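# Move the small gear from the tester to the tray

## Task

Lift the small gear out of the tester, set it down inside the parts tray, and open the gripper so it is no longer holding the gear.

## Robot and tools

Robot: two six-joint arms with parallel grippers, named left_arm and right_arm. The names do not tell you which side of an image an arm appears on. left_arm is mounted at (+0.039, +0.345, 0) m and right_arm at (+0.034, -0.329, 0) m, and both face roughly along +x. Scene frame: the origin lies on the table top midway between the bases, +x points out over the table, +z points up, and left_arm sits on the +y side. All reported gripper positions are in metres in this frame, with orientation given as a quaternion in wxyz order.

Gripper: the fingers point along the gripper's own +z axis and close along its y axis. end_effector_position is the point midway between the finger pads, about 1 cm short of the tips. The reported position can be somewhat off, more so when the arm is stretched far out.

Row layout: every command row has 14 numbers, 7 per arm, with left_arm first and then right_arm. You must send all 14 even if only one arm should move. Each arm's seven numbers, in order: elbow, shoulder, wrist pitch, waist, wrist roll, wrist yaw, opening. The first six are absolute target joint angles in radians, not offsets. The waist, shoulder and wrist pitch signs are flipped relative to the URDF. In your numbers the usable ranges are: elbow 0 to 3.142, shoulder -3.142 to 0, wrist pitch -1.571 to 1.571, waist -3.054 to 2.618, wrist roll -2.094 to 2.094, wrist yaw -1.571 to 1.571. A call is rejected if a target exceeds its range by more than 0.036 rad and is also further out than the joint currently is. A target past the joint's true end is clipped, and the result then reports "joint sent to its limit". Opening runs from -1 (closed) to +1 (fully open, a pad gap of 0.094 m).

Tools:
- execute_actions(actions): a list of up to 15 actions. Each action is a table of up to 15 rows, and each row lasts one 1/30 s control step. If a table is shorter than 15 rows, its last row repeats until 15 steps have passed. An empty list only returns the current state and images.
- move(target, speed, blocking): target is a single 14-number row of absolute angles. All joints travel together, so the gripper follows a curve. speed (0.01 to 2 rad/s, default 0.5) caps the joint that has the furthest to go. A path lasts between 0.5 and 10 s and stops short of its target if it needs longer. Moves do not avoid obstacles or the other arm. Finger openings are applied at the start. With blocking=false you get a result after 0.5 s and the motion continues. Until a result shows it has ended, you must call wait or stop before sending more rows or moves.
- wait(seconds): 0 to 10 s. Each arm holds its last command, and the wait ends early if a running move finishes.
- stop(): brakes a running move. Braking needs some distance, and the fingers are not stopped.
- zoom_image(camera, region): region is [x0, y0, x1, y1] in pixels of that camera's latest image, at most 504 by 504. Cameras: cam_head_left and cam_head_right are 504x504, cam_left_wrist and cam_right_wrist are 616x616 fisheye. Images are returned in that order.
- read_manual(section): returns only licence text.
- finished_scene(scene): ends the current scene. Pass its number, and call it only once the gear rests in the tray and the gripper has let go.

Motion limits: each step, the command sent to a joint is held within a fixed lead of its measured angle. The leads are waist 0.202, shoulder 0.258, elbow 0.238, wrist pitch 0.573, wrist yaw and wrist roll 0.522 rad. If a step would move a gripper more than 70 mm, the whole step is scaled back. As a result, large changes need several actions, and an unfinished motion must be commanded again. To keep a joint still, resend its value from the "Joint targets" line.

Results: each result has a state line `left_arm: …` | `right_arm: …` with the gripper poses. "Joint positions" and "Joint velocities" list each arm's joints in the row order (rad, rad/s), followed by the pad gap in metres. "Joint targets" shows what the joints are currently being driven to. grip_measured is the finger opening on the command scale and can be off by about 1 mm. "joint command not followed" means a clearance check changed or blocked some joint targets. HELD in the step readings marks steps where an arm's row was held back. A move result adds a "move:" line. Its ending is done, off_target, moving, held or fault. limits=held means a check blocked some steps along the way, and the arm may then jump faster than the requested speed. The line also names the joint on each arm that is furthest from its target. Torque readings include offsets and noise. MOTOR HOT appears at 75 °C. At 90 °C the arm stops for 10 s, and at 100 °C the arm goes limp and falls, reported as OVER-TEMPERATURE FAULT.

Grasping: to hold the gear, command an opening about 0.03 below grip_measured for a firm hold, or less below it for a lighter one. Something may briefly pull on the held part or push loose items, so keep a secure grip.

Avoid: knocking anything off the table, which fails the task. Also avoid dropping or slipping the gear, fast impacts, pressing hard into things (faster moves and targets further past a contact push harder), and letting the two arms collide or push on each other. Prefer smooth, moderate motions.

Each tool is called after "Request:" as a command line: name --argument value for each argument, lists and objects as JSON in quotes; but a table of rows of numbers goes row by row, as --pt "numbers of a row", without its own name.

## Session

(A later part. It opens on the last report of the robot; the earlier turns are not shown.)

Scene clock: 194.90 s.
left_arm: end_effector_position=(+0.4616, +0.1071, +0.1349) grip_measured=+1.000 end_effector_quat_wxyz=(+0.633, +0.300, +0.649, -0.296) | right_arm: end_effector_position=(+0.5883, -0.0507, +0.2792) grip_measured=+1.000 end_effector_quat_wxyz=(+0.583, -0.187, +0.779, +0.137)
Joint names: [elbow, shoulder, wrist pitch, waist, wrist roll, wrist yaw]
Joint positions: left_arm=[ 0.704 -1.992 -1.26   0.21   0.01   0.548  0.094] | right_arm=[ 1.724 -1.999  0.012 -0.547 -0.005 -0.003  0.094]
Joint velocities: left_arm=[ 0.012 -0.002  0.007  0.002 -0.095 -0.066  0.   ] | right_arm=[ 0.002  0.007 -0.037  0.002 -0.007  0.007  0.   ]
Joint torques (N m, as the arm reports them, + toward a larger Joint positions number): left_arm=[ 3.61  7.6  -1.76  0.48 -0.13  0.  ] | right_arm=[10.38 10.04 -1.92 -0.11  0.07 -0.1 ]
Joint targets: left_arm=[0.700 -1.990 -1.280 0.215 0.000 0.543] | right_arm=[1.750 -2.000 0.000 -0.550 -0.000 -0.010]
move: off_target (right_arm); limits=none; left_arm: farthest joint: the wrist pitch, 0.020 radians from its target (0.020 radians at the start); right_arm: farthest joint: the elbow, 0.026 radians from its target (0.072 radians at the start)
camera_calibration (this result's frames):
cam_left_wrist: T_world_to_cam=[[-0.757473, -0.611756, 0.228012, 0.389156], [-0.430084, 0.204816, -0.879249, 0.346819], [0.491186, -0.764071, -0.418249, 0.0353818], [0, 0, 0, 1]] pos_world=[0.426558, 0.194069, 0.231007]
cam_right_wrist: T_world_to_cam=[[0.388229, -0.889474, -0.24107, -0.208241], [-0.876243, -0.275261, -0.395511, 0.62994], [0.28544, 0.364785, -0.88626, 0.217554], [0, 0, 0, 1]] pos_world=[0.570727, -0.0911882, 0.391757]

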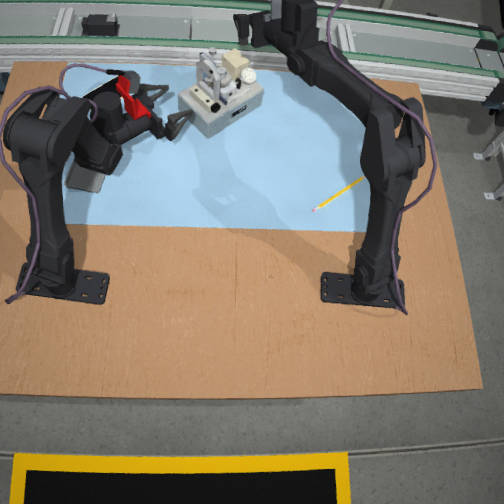

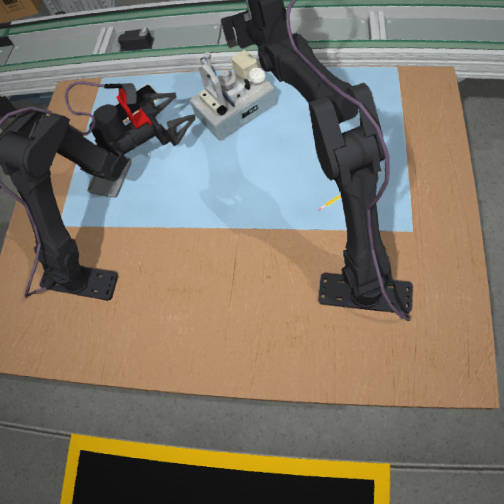

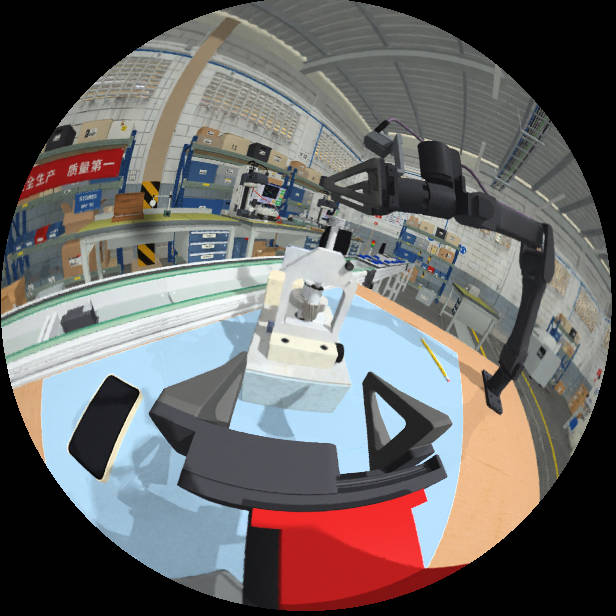

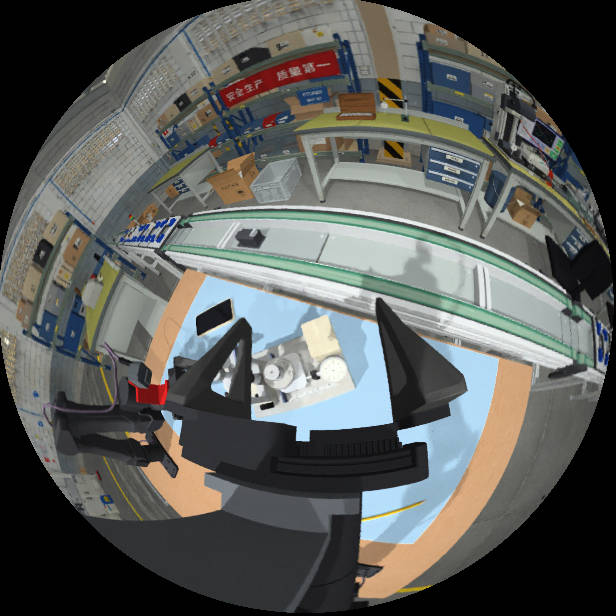

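Request:
move --target '[0.70,-1.99,-1.28,0.215,0,0.543,1,1.95,-2.385,-0.5,-0.196,0,-1.45,1]' --speed 1.0

Request:
zoom_image --camera "cam_right_wrist" --region '[230, 170, 410, 350]'

Scene clock: 204.23 s.
left_arm: end_effector_position=(+0.4616, +0.1071, +0.1349) grip_measured=+1.000 end_effector_quat_wxyz=(+0.633, +0.300, +0.649, -0.296) | right_arm: end_effector_position=(+0.5629, -0.0894, +0.2425) grip_measured=+1.000 end_effector_quat_wxyz=(+0.510, -0.498, +0.501, +0.491)
Joint names: [elbow, shoulder, wrist pitch, waist, wrist roll, wrist yaw]
Joint positions: left_arm=[ 0.704 -1.992 -1.26   0.21   0.01   0.548  0.094] | right_arm=[ 1.92  -2.39  -0.482 -0.199 -0.005 -1.436  0.094]
Joint velocities: left_arm=[-0.002  0.022 -0.007  0.002 -0.037  0.007  0.   ] | right_arm=[-0.002 -0.017  0.022 -0.002 -0.037 -0.081  0.   ]
Joint torques (N m, as the arm reports them, + toward a larger Joint positions number): left_arm=[ 3.56  7.64 -1.75  0.49 -0.13  0.  ] | right_arm=[10.06 12.71 -1.46  0.17  0.04 -0.1 ]
Joint targets: left_arm=[0.700 -1.990 -1.280 0.215 -0.000 0.543] | right_arm=[1.950 -2.385 -0.500 -0.196 0.000 -1.450]
move: off_target (right_arm); limits=none; left_arm: farthest joint: the wrist pitch, 0.020 radians from its target (0.020 radians at the start); right_arm: farthest joint: the elbow, 0.030 radians from its target (0.226 radians at the start)
camera_calibration (this result's frames):
cam_left_wrist: T_world_to_cam=[[-0.757473, -0.611756, 0.228012, 0.389156], [-0.430084, 0.204816, -0.879249, 0.346819], [0.491186, -0.764071, -0.418249, 0.0353818], [0, 0, 0, 1]] pos_world=[0.426558, 0.194069, 0.231007]
cam_right_wrist: T_world_to_cam=[[0.972203, -0.00209047, -0.234131, -0.492728], [-0.155613, -0.752927, -0.639442, 0.193419], [-0.174947, 0.658101, -0.732323, 0.454477], [0, 0, 0, 1]] pos_world=[0.588639, -0.154491, 0.341142]

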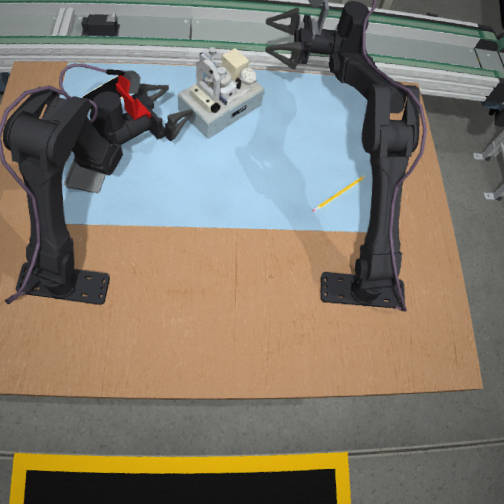

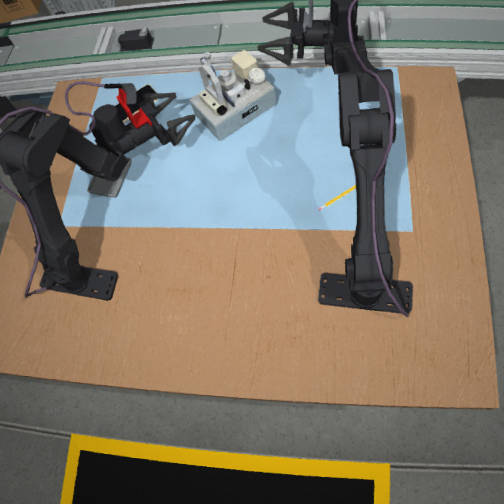

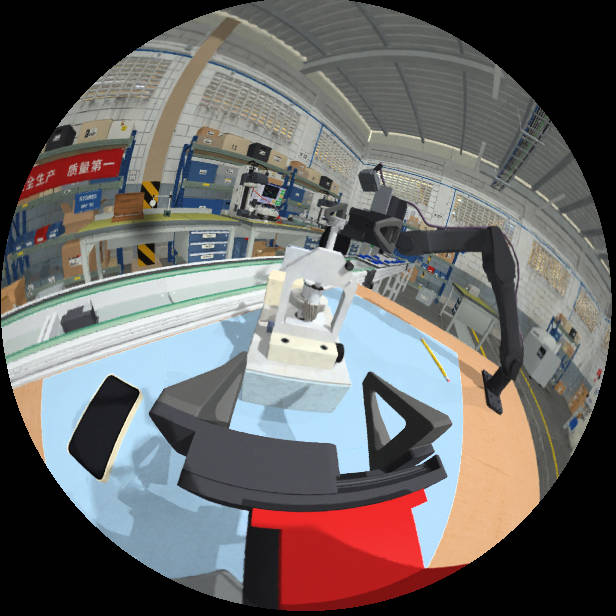

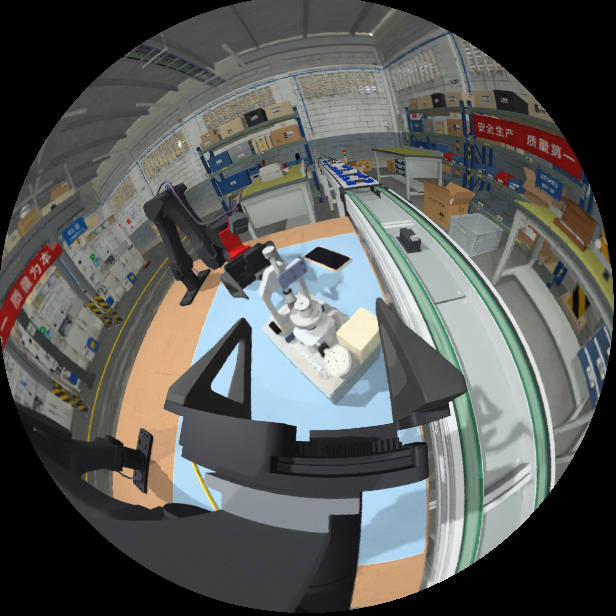

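Region (230, 170, 410, 350) of cam_right_wrist's 616x616 image, scaled by 2.800, with more detail than that image has.

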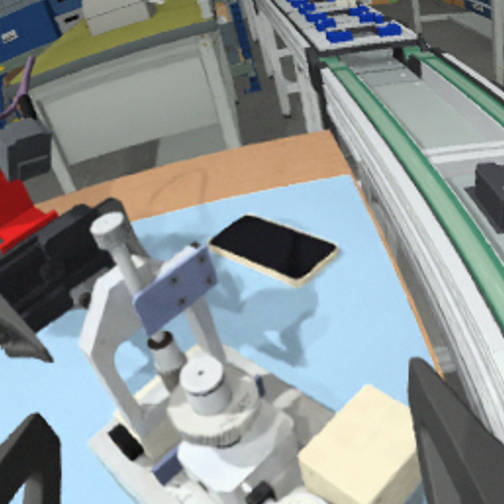

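Request:
zoom_image --camera "cam_right_wrist" --region '[250, 240, 340, 350]'

Region (250, 240, 340, 350) of cam_right_wrist's 616x616 image, scaled by 4.582, with more detail than that image has; it fills the left 412 columns of this view, and the rest is white.

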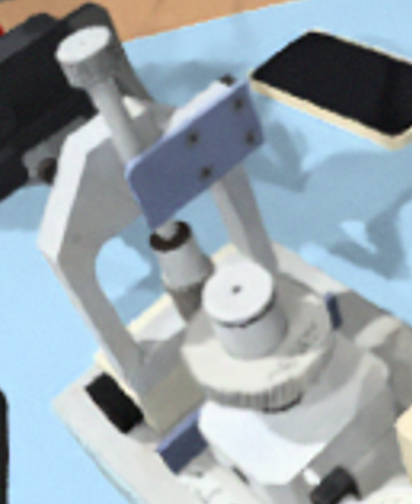

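Request:
zoom_image --camera "cam_left_wrist" --region '[260, 210, 380, 340]'

Region (260, 210, 380, 340) of cam_left_wrist's 616x616 image, scaled by 3.877, with more detail than that image has; it fills the left 465 columns of this view, and the rest is white.

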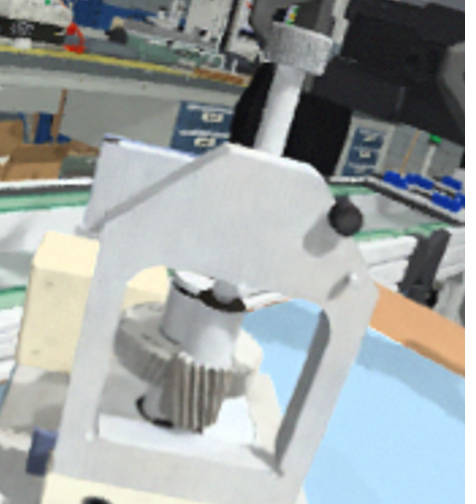

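Request:
move --target '[0.98,-1.535,-0.6,0.2,0,0.75,0.1,1.95,-2.385,-0.5,-0.17,0,-1.45,1]' --speed 0.8

Request:
move --target '[1.80,-2.185,-0.435,0.135,0,1.325,0.1,1.95,-2.385,-0.5,-0.17,0,-1.45,1]' --speed 0.8

Scene clock: 249.57 s.
left_arm: end_effector_position=(+0.4303, +0.0884, +0.3003) grip_measured=+0.102 end_effector_quat_wxyz=(+0.617, +0.363, +0.601, -0.355) | right_arm: end_effector_position=(+0.5673, -0.0995, +0.2426) grip_measured=+1.000 end_effector_quat_wxyz=(+0.514, -0.494, +0.505, +0.486)
Joint names: [elbow, shoulder, wrist pitch, waist, wrist roll, wrist yaw]
Joint positions: left_arm=[ 0.96  -1.547 -0.606  0.21   0.01   0.743  0.052] | right_arm=[ 1.92  -2.39  -0.482 -0.18  -0.005 -1.436  0.094]
Joint velocities: left_arm=[ 0.002  0.017  0.022  0.007 -0.007  0.022  0.   ] | right_arm=[ 0.002  0.007  0.051 -0.002  0.007  0.037  0.   ]
Joint torques (N m, as the arm reports them, + toward a larger Joint positions number): left_arm=[ 7.7   6.97 -1.41 -0.87 -0.13  0.07] | right_arm=[10.   12.62 -1.42  0.7   0.05 -0.15]
Joint targets: left_arm=[0.980 -1.535 -0.600 0.200 0.000 0.750] | right_arm=[1.950 -2.385 -0.500 -0.170 -0.000 -1.450]
move: off_target (right_arm); limits=none; left_arm: farthest joint: the elbow, 0.020 radians from its target (0.276 radians at the start); right_arm: farthest joint: the elbow, 0.030 radians from its target (0.030 radians at the start)
camera_calibration (this result's frames):
cam_left_wrist: T_world_to_cam=[[-0.870561, -0.449201, 0.200853, 0.35867], [-0.345274, 0.266832, -0.89977, 0.446866], [0.350584, -0.852654, -0.387391, 0.164734], [0, 0, 0, 1]] pos_world=[0.408782, 0.182338, 0.393854]
cam_right_wrist: T_world_to_cam=[[0.972091, -0.0198847, -0.233761, -0.498748], [-0.169129, -0.749934, -0.639527, 0.194475], [-0.162589, 0.661214, -0.732367, 0.455236], [0, 0, 0, 1]] pos_world=[0.591736, -0.165082, 0.341184]

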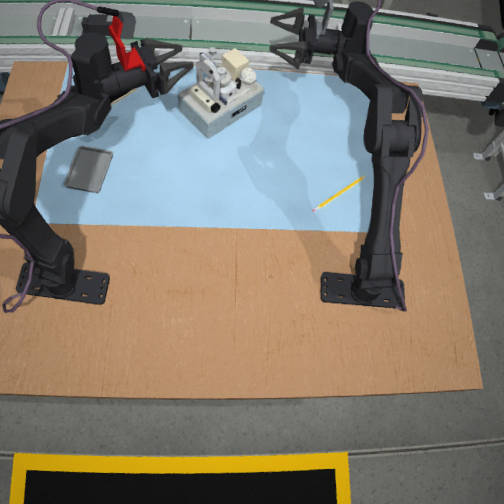

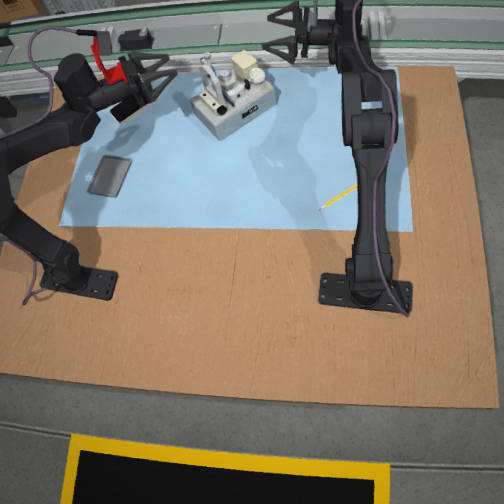

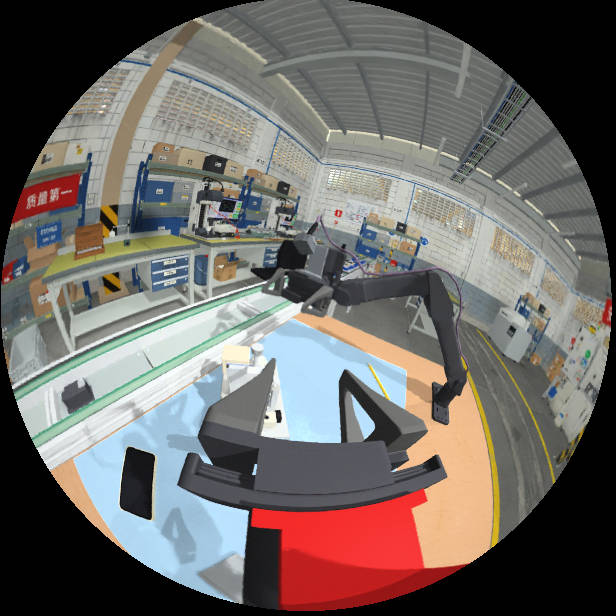

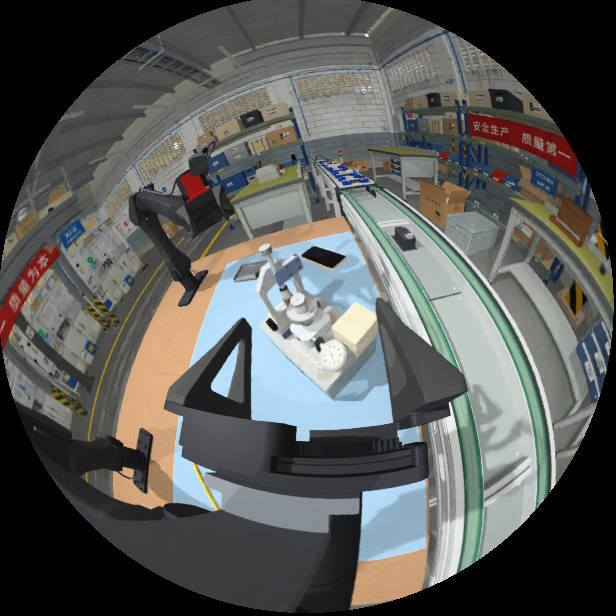

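Scene clock: 251.47 s.
left_arm: end_effector_position=(+0.5162, +0.0446, +0.2887) grip_measured=+0.102 end_effector_quat_wxyz=(+0.508, +0.505, +0.492, -0.494) | right_arm: end_effector_position=(+0.5673, -0.0995, +0.2426) grip_measured=+1.000 end_effector_quat_wxyz=(+0.514, -0.494, +0.505, +0.486)
Joint names: [elbow, shoulder, wrist pitch, waist, wrist roll, wrist yaw]
Joint positions: left_arm=[ 1.771 -2.195 -0.442  0.14   0.009  1.318  0.052] | right_arm=[ 1.92  -2.39  -0.482 -0.18  -0.005 -1.436  0.094]
Joint velocities: left_arm=[-0.007 -0.002 -0.066  0.007 -0.022  0.022  0.001] | right_arm=[-0.007 -0.007 -0.037  0.002 -0.007 -0.007  0.   ]
Joint torques (N m, as the arm reports them, + toward a larger Joint positions number): left_arm=[ 8.35 11.71 -1.09 -0.54 -0.12  0.11] | right_arm=[10.12 12.7  -1.45  0.73  0.05 -0.13]
Joint targets: left_arm=[1.800 -2.185 -0.435 0.135 -0.000 1.325] | right_arm=[1.950 -2.385 -0.500 -0.170 -0.000 -1.450]
move: off_target (left_arm, right_arm); limits=none; left_arm: farthest joint: the elbow, 0.029 radians from its target (0.840 radians at the start); right_arm: farthest joint: the elbow, 0.030 radians from its target (0.030 radians at the start)
camera_calibration (this result's frames):
cam_left_wrist: T_world_to_cam=[[-0.980126, 0.0262648, 0.19663, 0.452686], [-0.168989, 0.408608, -0.896929, 0.379545], [-0.103902, -0.912332, -0.396048, 0.332567], [0, 0, 0, 1]] pos_world=[0.542383, 0.136437, 0.383127]
cam_right_wrist: T_world_to_cam=[[0.972091, -0.0198847, -0.233761, -0.498748], [-0.169129, -0.749934, -0.639527, 0.194475], [-0.162589, 0.661214, -0.732367, 0.455236], [0, 0, 0, 1]] pos_world=[0.591736, -0.165082, 0.341184]

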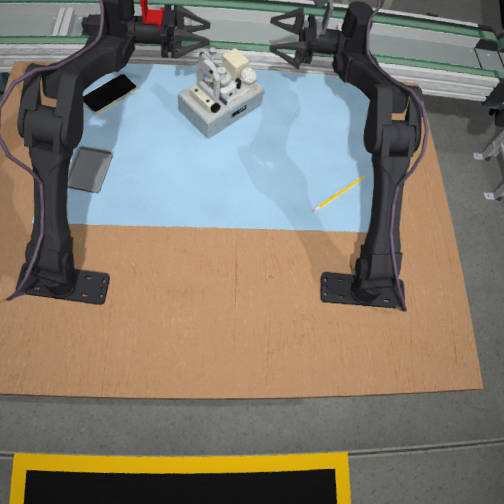

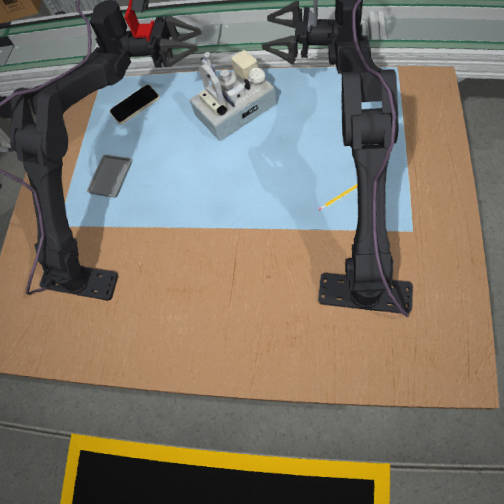

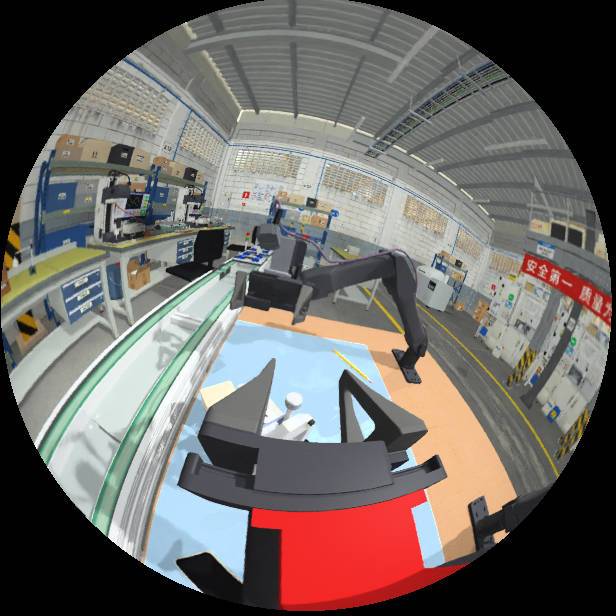

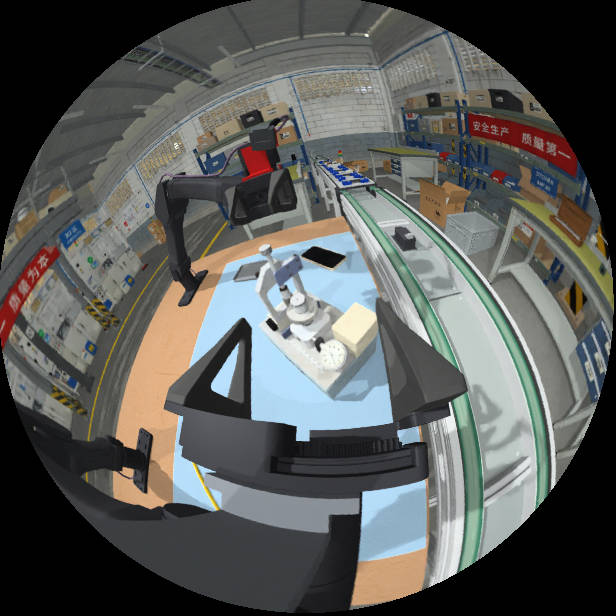

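Request:
move --target '[1.735,-2.288,-0.59,0.172,0,1.285,0.1,1.95,-2.385,-0.5,-0.17,0,-1.45,1]' --speed 0.15

Request:
zoom_image --camera "cam_left_wrist" --region '[240, 320, 380, 460]'

Request:
zoom_image --camera "cam_right_wrist" --region '[220, 190, 340, 310]'

Scene clock: 263.33 s.
left_arm: end_effector_position=(+0.5251, +0.0293, +0.2388) grip_measured=+0.102 end_effector_quat_wxyz=(+0.507, +0.504, +0.494, -0.495) | right_arm: end_effector_position=(+0.5673, -0.0995, +0.2426) grip_measured=+1.000 end_effector_quat_wxyz=(+0.514, -0.494, +0.505, +0.486)
Joint names: [elbow, shoulder, wrist pitch, waist, wrist roll, wrist yaw]
Joint positions: left_arm=[ 1.737 -2.296 -0.573  0.165  0.009  1.291  0.052] | right_arm=[ 1.92  -2.39  -0.482 -0.18  -0.005 -1.436  0.094]
Joint velocities: left_arm=[-0.007  0.012 -0.081  0.002  0.007 -0.037  0.001] | right_arm=[-0.002  0.002 -0.051  0.012 -0.051 -0.007  0.   ]
Joint torques (N m, as the arm reports them, + toward a larger Joint positions number): left_arm=[ 5.77 12.   -1.32  0.62 -0.12 -0.01] | right_arm=[10.11 12.64 -1.41  0.67  0.04 -0.16]
Joint targets: left_arm=[1.735 -2.288 -0.590 0.172 0.000 1.285] | right_arm=[1.950 -2.385 -0.500 -0.170 0.000 -1.450]
move: off_target (right_arm); limits=none; left_arm: farthest joint: the wrist pitch, 0.017 radians from its target (0.148 radians at the start); right_arm: farthest joint: the elbow, 0.030 radians from its target (0.030 radians at the start)
camera_calibration (this result's frames):
cam_left_wrist: T_world_to_cam=[[-0.979347, 0.0242622, 0.200723, 0.470344], [-0.173497, 0.4089, -0.895935, 0.344701], [-0.103813, -0.912257, -0.396246, 0.299723], [0, 0, 0, 1]] pos_world=[0.55155, 0.121064, 0.333184]
cam_right_wrist: T_world_to_cam=[[0.972091, -0.0198847, -0.233761, -0.498748], [-0.169129, -0.749934, -0.639527, 0.194475], [-0.162589, 0.661214, -0.732367, 0.455236], [0, 0, 0, 1]] pos_world=[0.591736, -0.165082, 0.341184]

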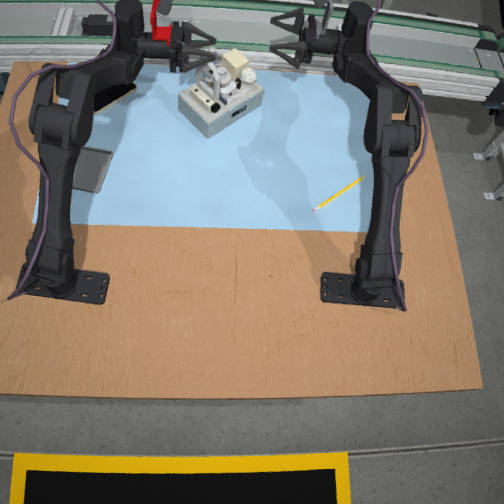

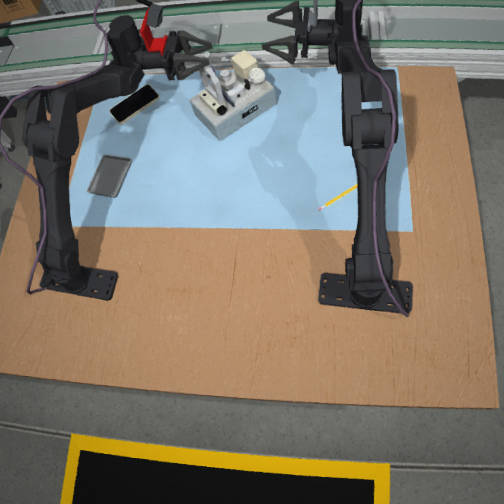

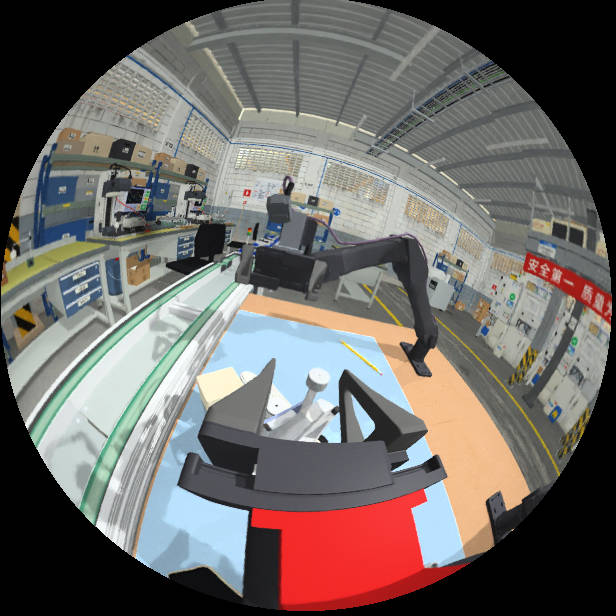

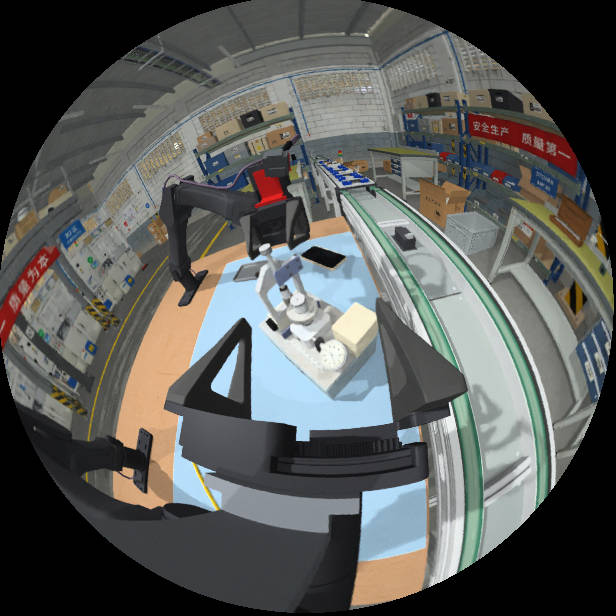

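Region (240, 320, 380, 460) of cam_left_wrist's 616x616 image, scaled by 3.600, with more detail than that image has.

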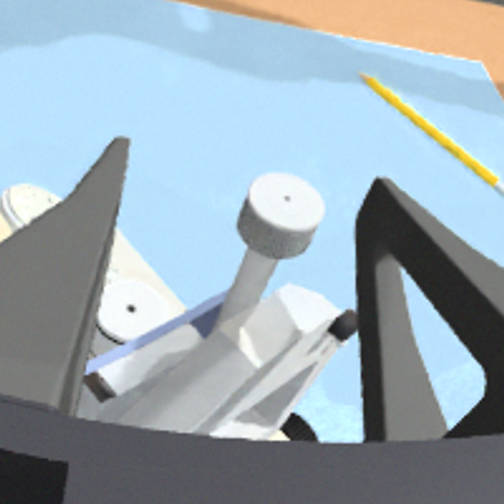

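Region (220, 190, 340, 310) of cam_right_wrist's 616x616 image, scaled by 4.200, with more detail than that image has.

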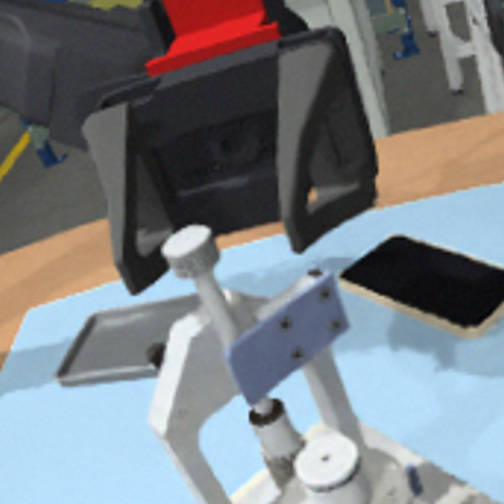

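Request:
move --target '[1.71,-2.288,-0.61,0.186,0,1.285,-0.3,1.95,-2.385,-0.5,-0.17,0,-1.45,1]' --speed 0.05

Request:
zoom_image --camera "cam_left_wrist" --region '[240, 320, 380, 460]'

Request:
zoom_image --camera "cam_right_wrist" --region '[220, 190, 340, 310]'

Scene clock: 276.23 s.
left_arm: end_effector_position=(+0.5188, +0.0230, +0.2329) grip_measured=-0.298 end_effector_quat_wxyz=(+0.503, +0.507, +0.491, -0.499) | right_arm: end_effector_position=(+0.5673, -0.0995, +0.2426) grip_measured=+1.000 end_effector_quat_wxyz=(+0.514, -0.494, +0.505, +0.486)
Joint names: [elbow, shoulder, wrist pitch, waist, wrist roll, wrist yaw]
Joint positions: left_arm=[ 1.714 -2.296 -0.593  0.18   0.009  1.29   0.033] | right_arm=[ 1.92  -2.39  -0.482 -0.18  -0.005 -1.436  0.094]
Joint velocities: left_arm=[ 0.007 -0.007  0.022  0.007  0.081  0.007 -0.   ] | right_arm=[-0.007 -0.007 -0.022 -0.007  0.051 -0.007  0.   ]
Joint torques (N m, as the arm reports them, + toward a larger Joint positions number): left_arm=[ 5.56 11.97 -1.39  0.63 -0.12 -0.01] | right_arm=[10.05 12.62 -1.46  0.72  0.06 -0.15]
Joint targets: left_arm=[1.710 -2.288 -0.610 0.186 -0.000 1.285] | right_arm=[1.950 -2.385 -0.500 -0.170 -0.000 -1.450]
move: off_target (right_arm); limits=none; left_arm: farthest joint: the wrist pitch, 0.017 radians from its target (0.037 radians at the start); right_arm: farthest joint: the elbow, 0.030 radians from its target (0.030 radians at the start)
camera_calibration (this result's frames):
cam_left_wrist: T_world_to_cam=[[-0.978331, 0.0375322, 0.203618, 0.464048], [-0.170484, 0.412027, -0.89508, 0.339049], [-0.11749, -0.910398, -0.3967, 0.298155], [0, 0, 0, 1]] pos_world=[0.546825, 0.114326, 0.327266]
cam_right_wrist: T_world_to_cam=[[0.972091, -0.0198847, -0.233761, -0.498748], [-0.169129, -0.749934, -0.639527, 0.194475], [-0.162589, 0.661214, -0.732367, 0.455236], [0, 0, 0, 1]] pos_world=[0.591736, -0.165082, 0.341184]

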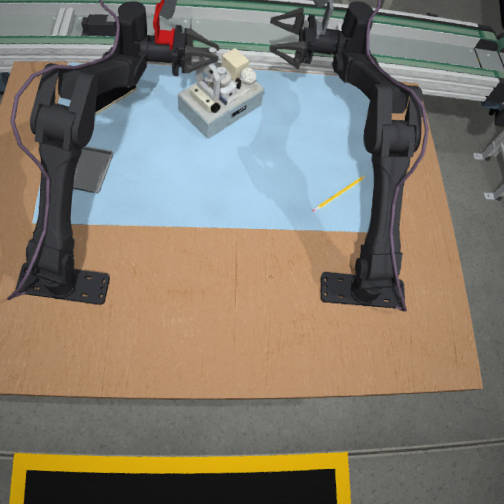

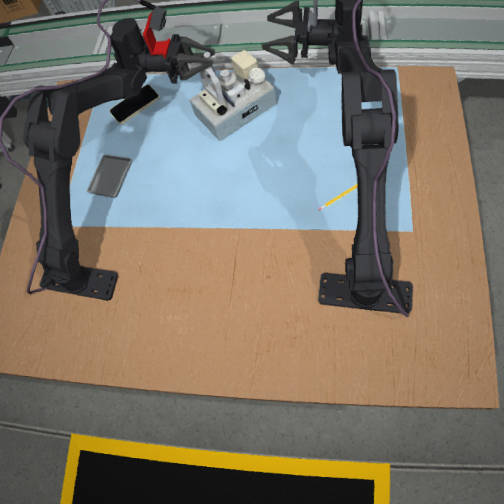

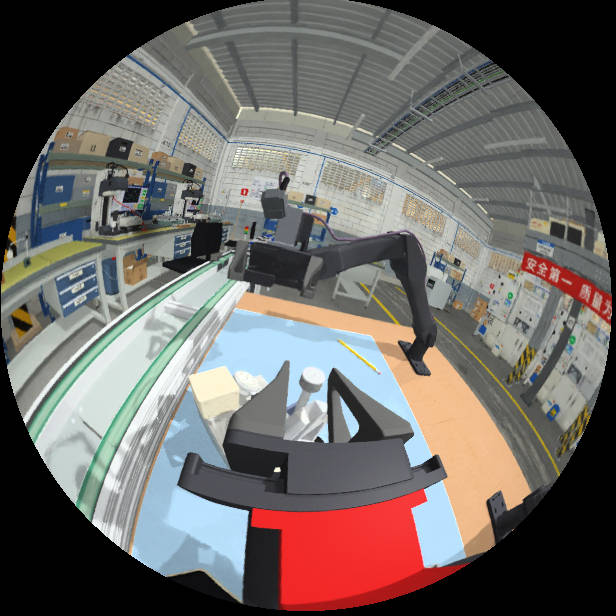

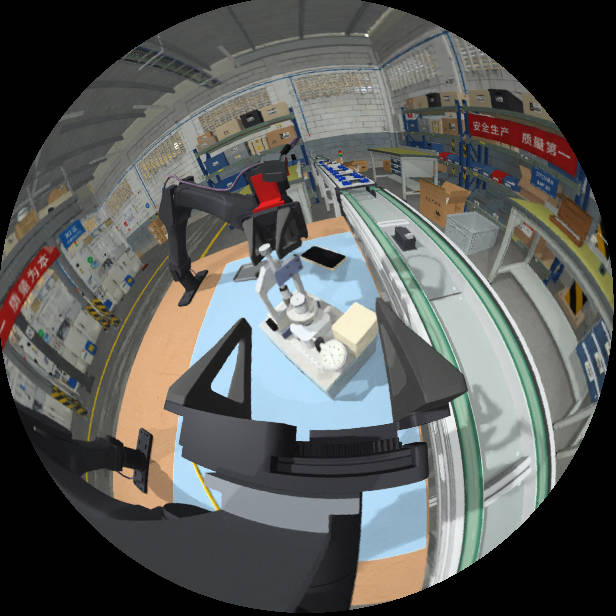

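Region (240, 320, 380, 460) of cam_left_wrist's 616x616 image, scaled by 3.600, with more detail than that image has.

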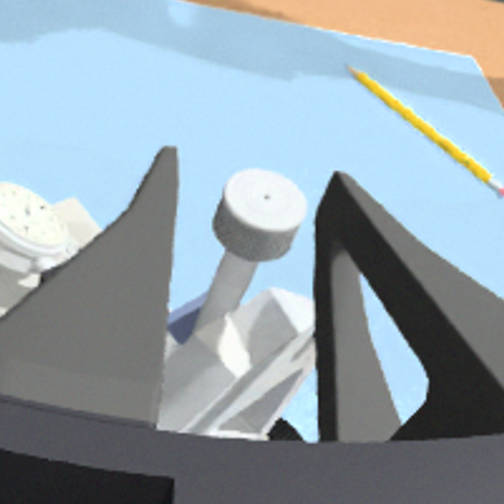

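Region (220, 190, 340, 310) of cam_right_wrist's 616x616 image, scaled by 4.200, with more detail than that image has.

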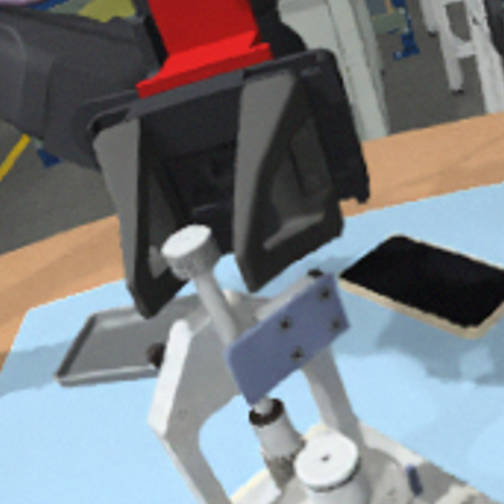

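Request:
move --target '[1.71,-2.288,-0.61,0.186,0,1.285,-0.7,1.95,-2.385,-0.5,-0.17,0,-1.45,1]'

Request:
zoom_image --camera "cam_left_wrist" --region '[240, 320, 380, 460]'

Request:
zoom_image --camera "cam_right_wrist" --region '[220, 190, 340, 310]'

Scene clock: 281.03 s.
left_arm: end_effector_position=(+0.5187, +0.0230, +0.2329) grip_measured=-0.686 end_effector_quat_wxyz=(+0.503, +0.507, +0.491, -0.499) | right_arm: end_effector_position=(+0.5673, -0.0995, +0.2426) grip_measured=+1.000 end_effector_quat_wxyz=(+0.514, -0.494, +0.505, +0.486)
Joint names: [elbow, shoulder, wrist pitch, waist, wrist roll, wrist yaw]
Joint positions: left_arm=[ 1.714 -2.296 -0.593  0.18   0.009  1.291  0.015] | right_arm=[ 1.92  -2.39  -0.482 -0.18  -0.005 -1.436  0.094]
Joint velocities: left_arm=[ 0.002 -0.012  0.022 -0.007  0.037 -0.037 -0.001] | right_arm=[-0.012 -0.017  0.022 -0.002 -0.051  0.007  0.   ]
Joint torques (N m, as the arm reports them, + toward a larger Joint positions number): left_arm=[ 5.6  11.97 -1.34  0.54 -0.12 -0.02] | right_arm=[10.07 12.62 -1.43  0.82  0.03 -0.13]
Joint targets: left_arm=[1.710 -2.288 -0.610 0.186 0.000 1.285] | right_arm=[1.950 -2.385 -0.500 -0.170 0.000 -1.450]
move: off_target (right_arm); limits=none; left_arm: farthest joint: the wrist pitch, 0.017 radians from its target (0.017 radians at the start); right_arm: farthest joint: the elbow, 0.030 radians from its target (0.030 radians at the start)
camera_calibration (this result's frames):
cam_left_wrist: T_world_to_cam=[[-0.978377, 0.0382994, 0.203254, 0.463996], [-0.169841, 0.412066, -0.895185, 0.338755], [-0.118039, -0.910349, -0.396651, 0.29843], [0, 0, 0, 1]] pos_world=[0.546724, 0.114316, 0.327312]
cam_right_wrist: T_world_to_cam=[[0.972091, -0.0198847, -0.233761, -0.498748], [-0.169129, -0.749934, -0.639527, 0.194475], [-0.162589, 0.661214, -0.732367, 0.455236], [0, 0, 0, 1]] pos_world=[0.591736, -0.165082, 0.341184]

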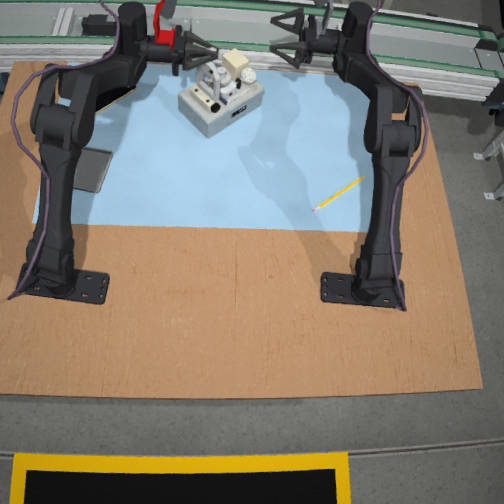

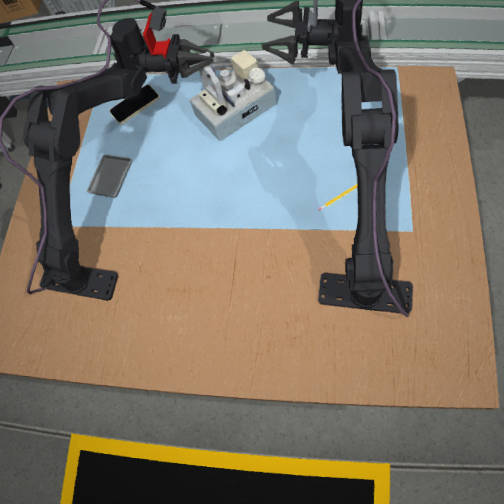

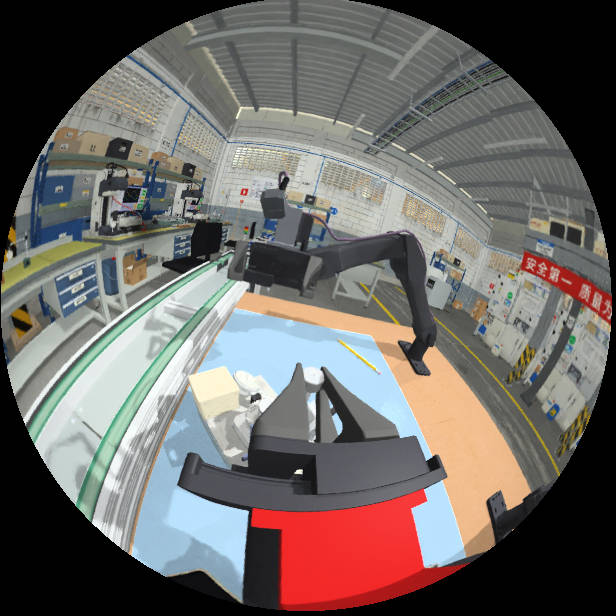

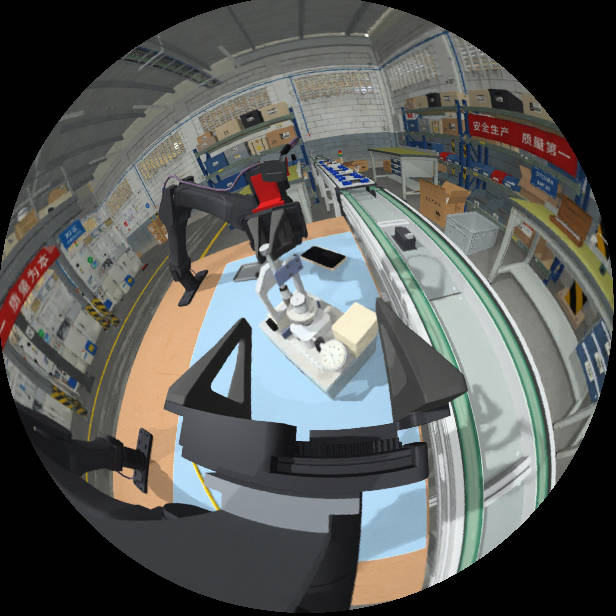

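Region (240, 320, 380, 460) of cam_left_wrist's 616x616 image, scaled by 3.600, with more detail than that image has.

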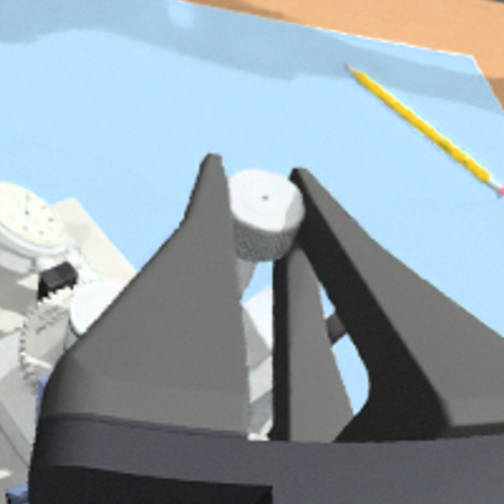

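Region (220, 190, 340, 310) of cam_right_wrist's 616x616 image, scaled by 4.200, with more detail than that image has.

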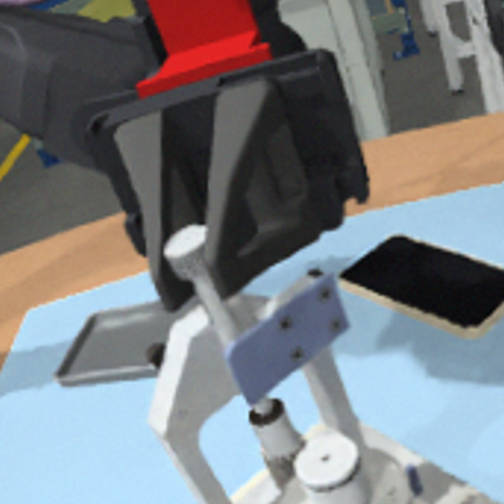

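Request:
move --target '[1.77,-2.235,-0.68,0.182,0,1.288,-0.73,1.95,-2.385,-0.5,-0.17,0,-1.45,1]' --speed 0.04

Request:
zoom_image --camera "cam_right_wrist" --region '[220, 190, 340, 310]'

Scene clock: 292.60 s.
left_arm: end_effector_position=(+0.5186, +0.0230, +0.2344) grip_measured=-0.701 end_effector_quat_wxyz=(+0.505, +0.508, +0.488, -0.498) | right_arm: end_effector_position=(+0.5673, -0.0995, +0.2426) grip_measured=+1.000 end_effector_quat_wxyz=(+0.514, -0.494, +0.505, +0.486)
Joint names: [elbow, shoulder, wrist pitch, waist, wrist roll, wrist yaw]
Joint positions: left_arm=[ 1.714 -2.296 -0.606  0.18   0.004  1.291  0.014] | right_arm=[ 1.92  -2.39  -0.482 -0.18  -0.005 -1.436  0.094]
Joint velocities: left_arm=[-0.022  0.002 -0.022  0.022  0.007  0.051 -0.001] | right_arm=[-0.012  0.002 -0.007  0.012 -0.007  0.051  0.   ]
Joint torques (N m, as the arm reports them, + toward a larger Joint positions number): left_arm=[10.26 16.1  -1.88  0.2  -0.07  0.  ] | right_arm=[10.1  12.64 -1.47  0.73  0.03 -0.16]
Joint targets: left_arm=[1.770 -2.235 -0.680 0.182 -0.000 1.288] | right_arm=[1.950 -2.385 -0.500 -0.170 -0.000 -1.450]
move: off_target (left_arm, right_arm); limits=none; left_arm: farthest joint: the wrist pitch, 0.074 radians from its target (0.087 radians at the start); right_arm: farthest joint: the elbow, 0.030 radians from its target (0.030 radians at the start)
camera_calibration (this result's frames):
cam_left_wrist: T_world_to_cam=[[-0.979775, 0.0394295, 0.196178, 0.46595], [-0.163324, 0.40885, -0.897868, 0.337446], [-0.11561, -0.911749, -0.394141, 0.297225], [0, 0, 0, 1]] pos_world=[0.546001, 0.114658, 0.328722]
cam_right_wrist: T_world_to_cam=[[0.972091, -0.0198847, -0.233761, -0.498748], [-0.169129, -0.749934, -0.639527, 0.194475], [-0.162589, 0.661214, -0.732367, 0.455236], [0, 0, 0, 1]] pos_world=[0.591736, -0.165082, 0.341184]

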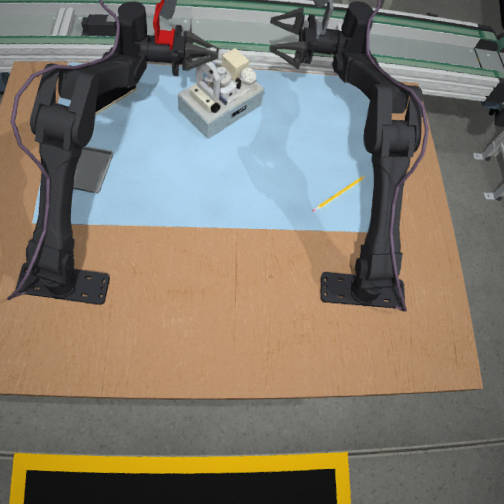

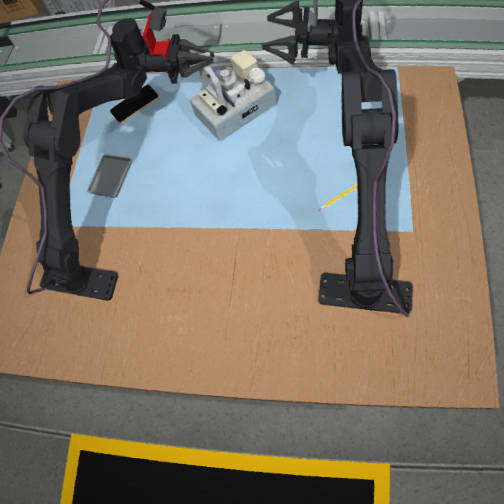

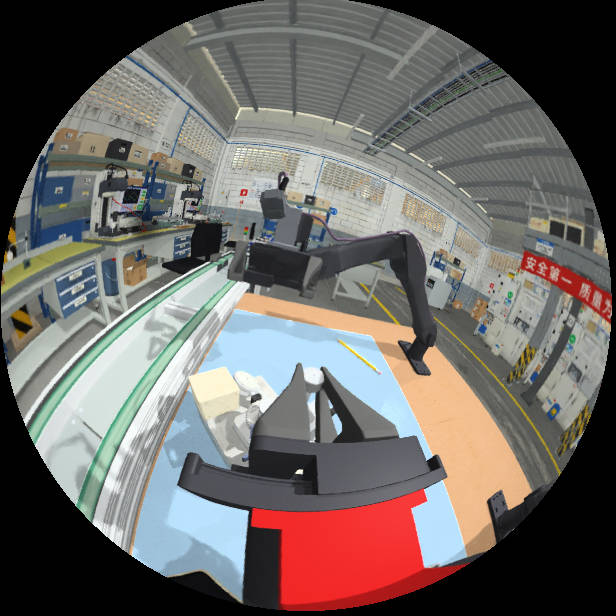

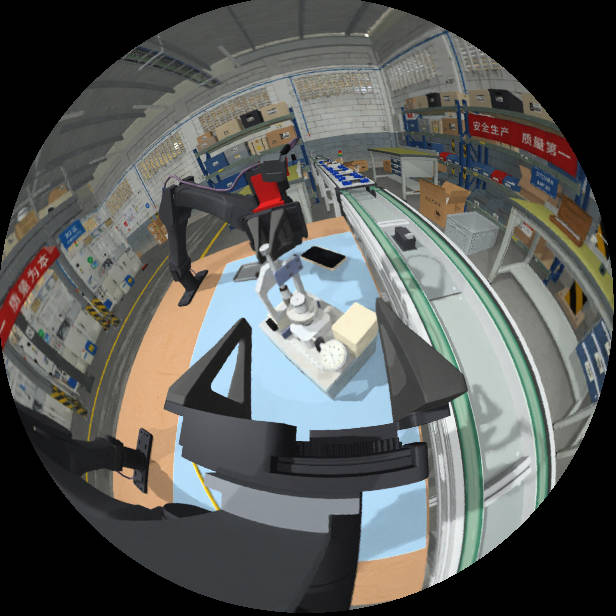

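Region (220, 190, 340, 310) of cam_right_wrist's 616x616 image, scaled by 4.200, with more detail than that image has.

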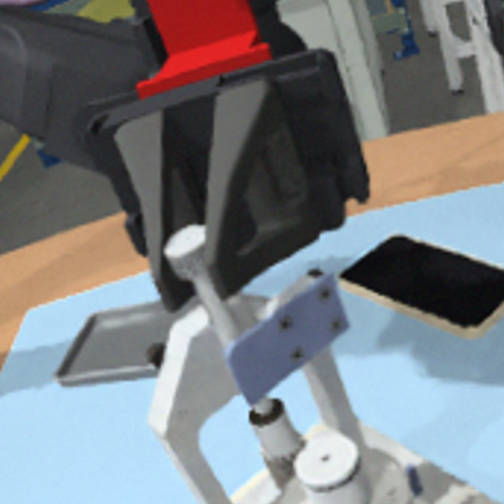

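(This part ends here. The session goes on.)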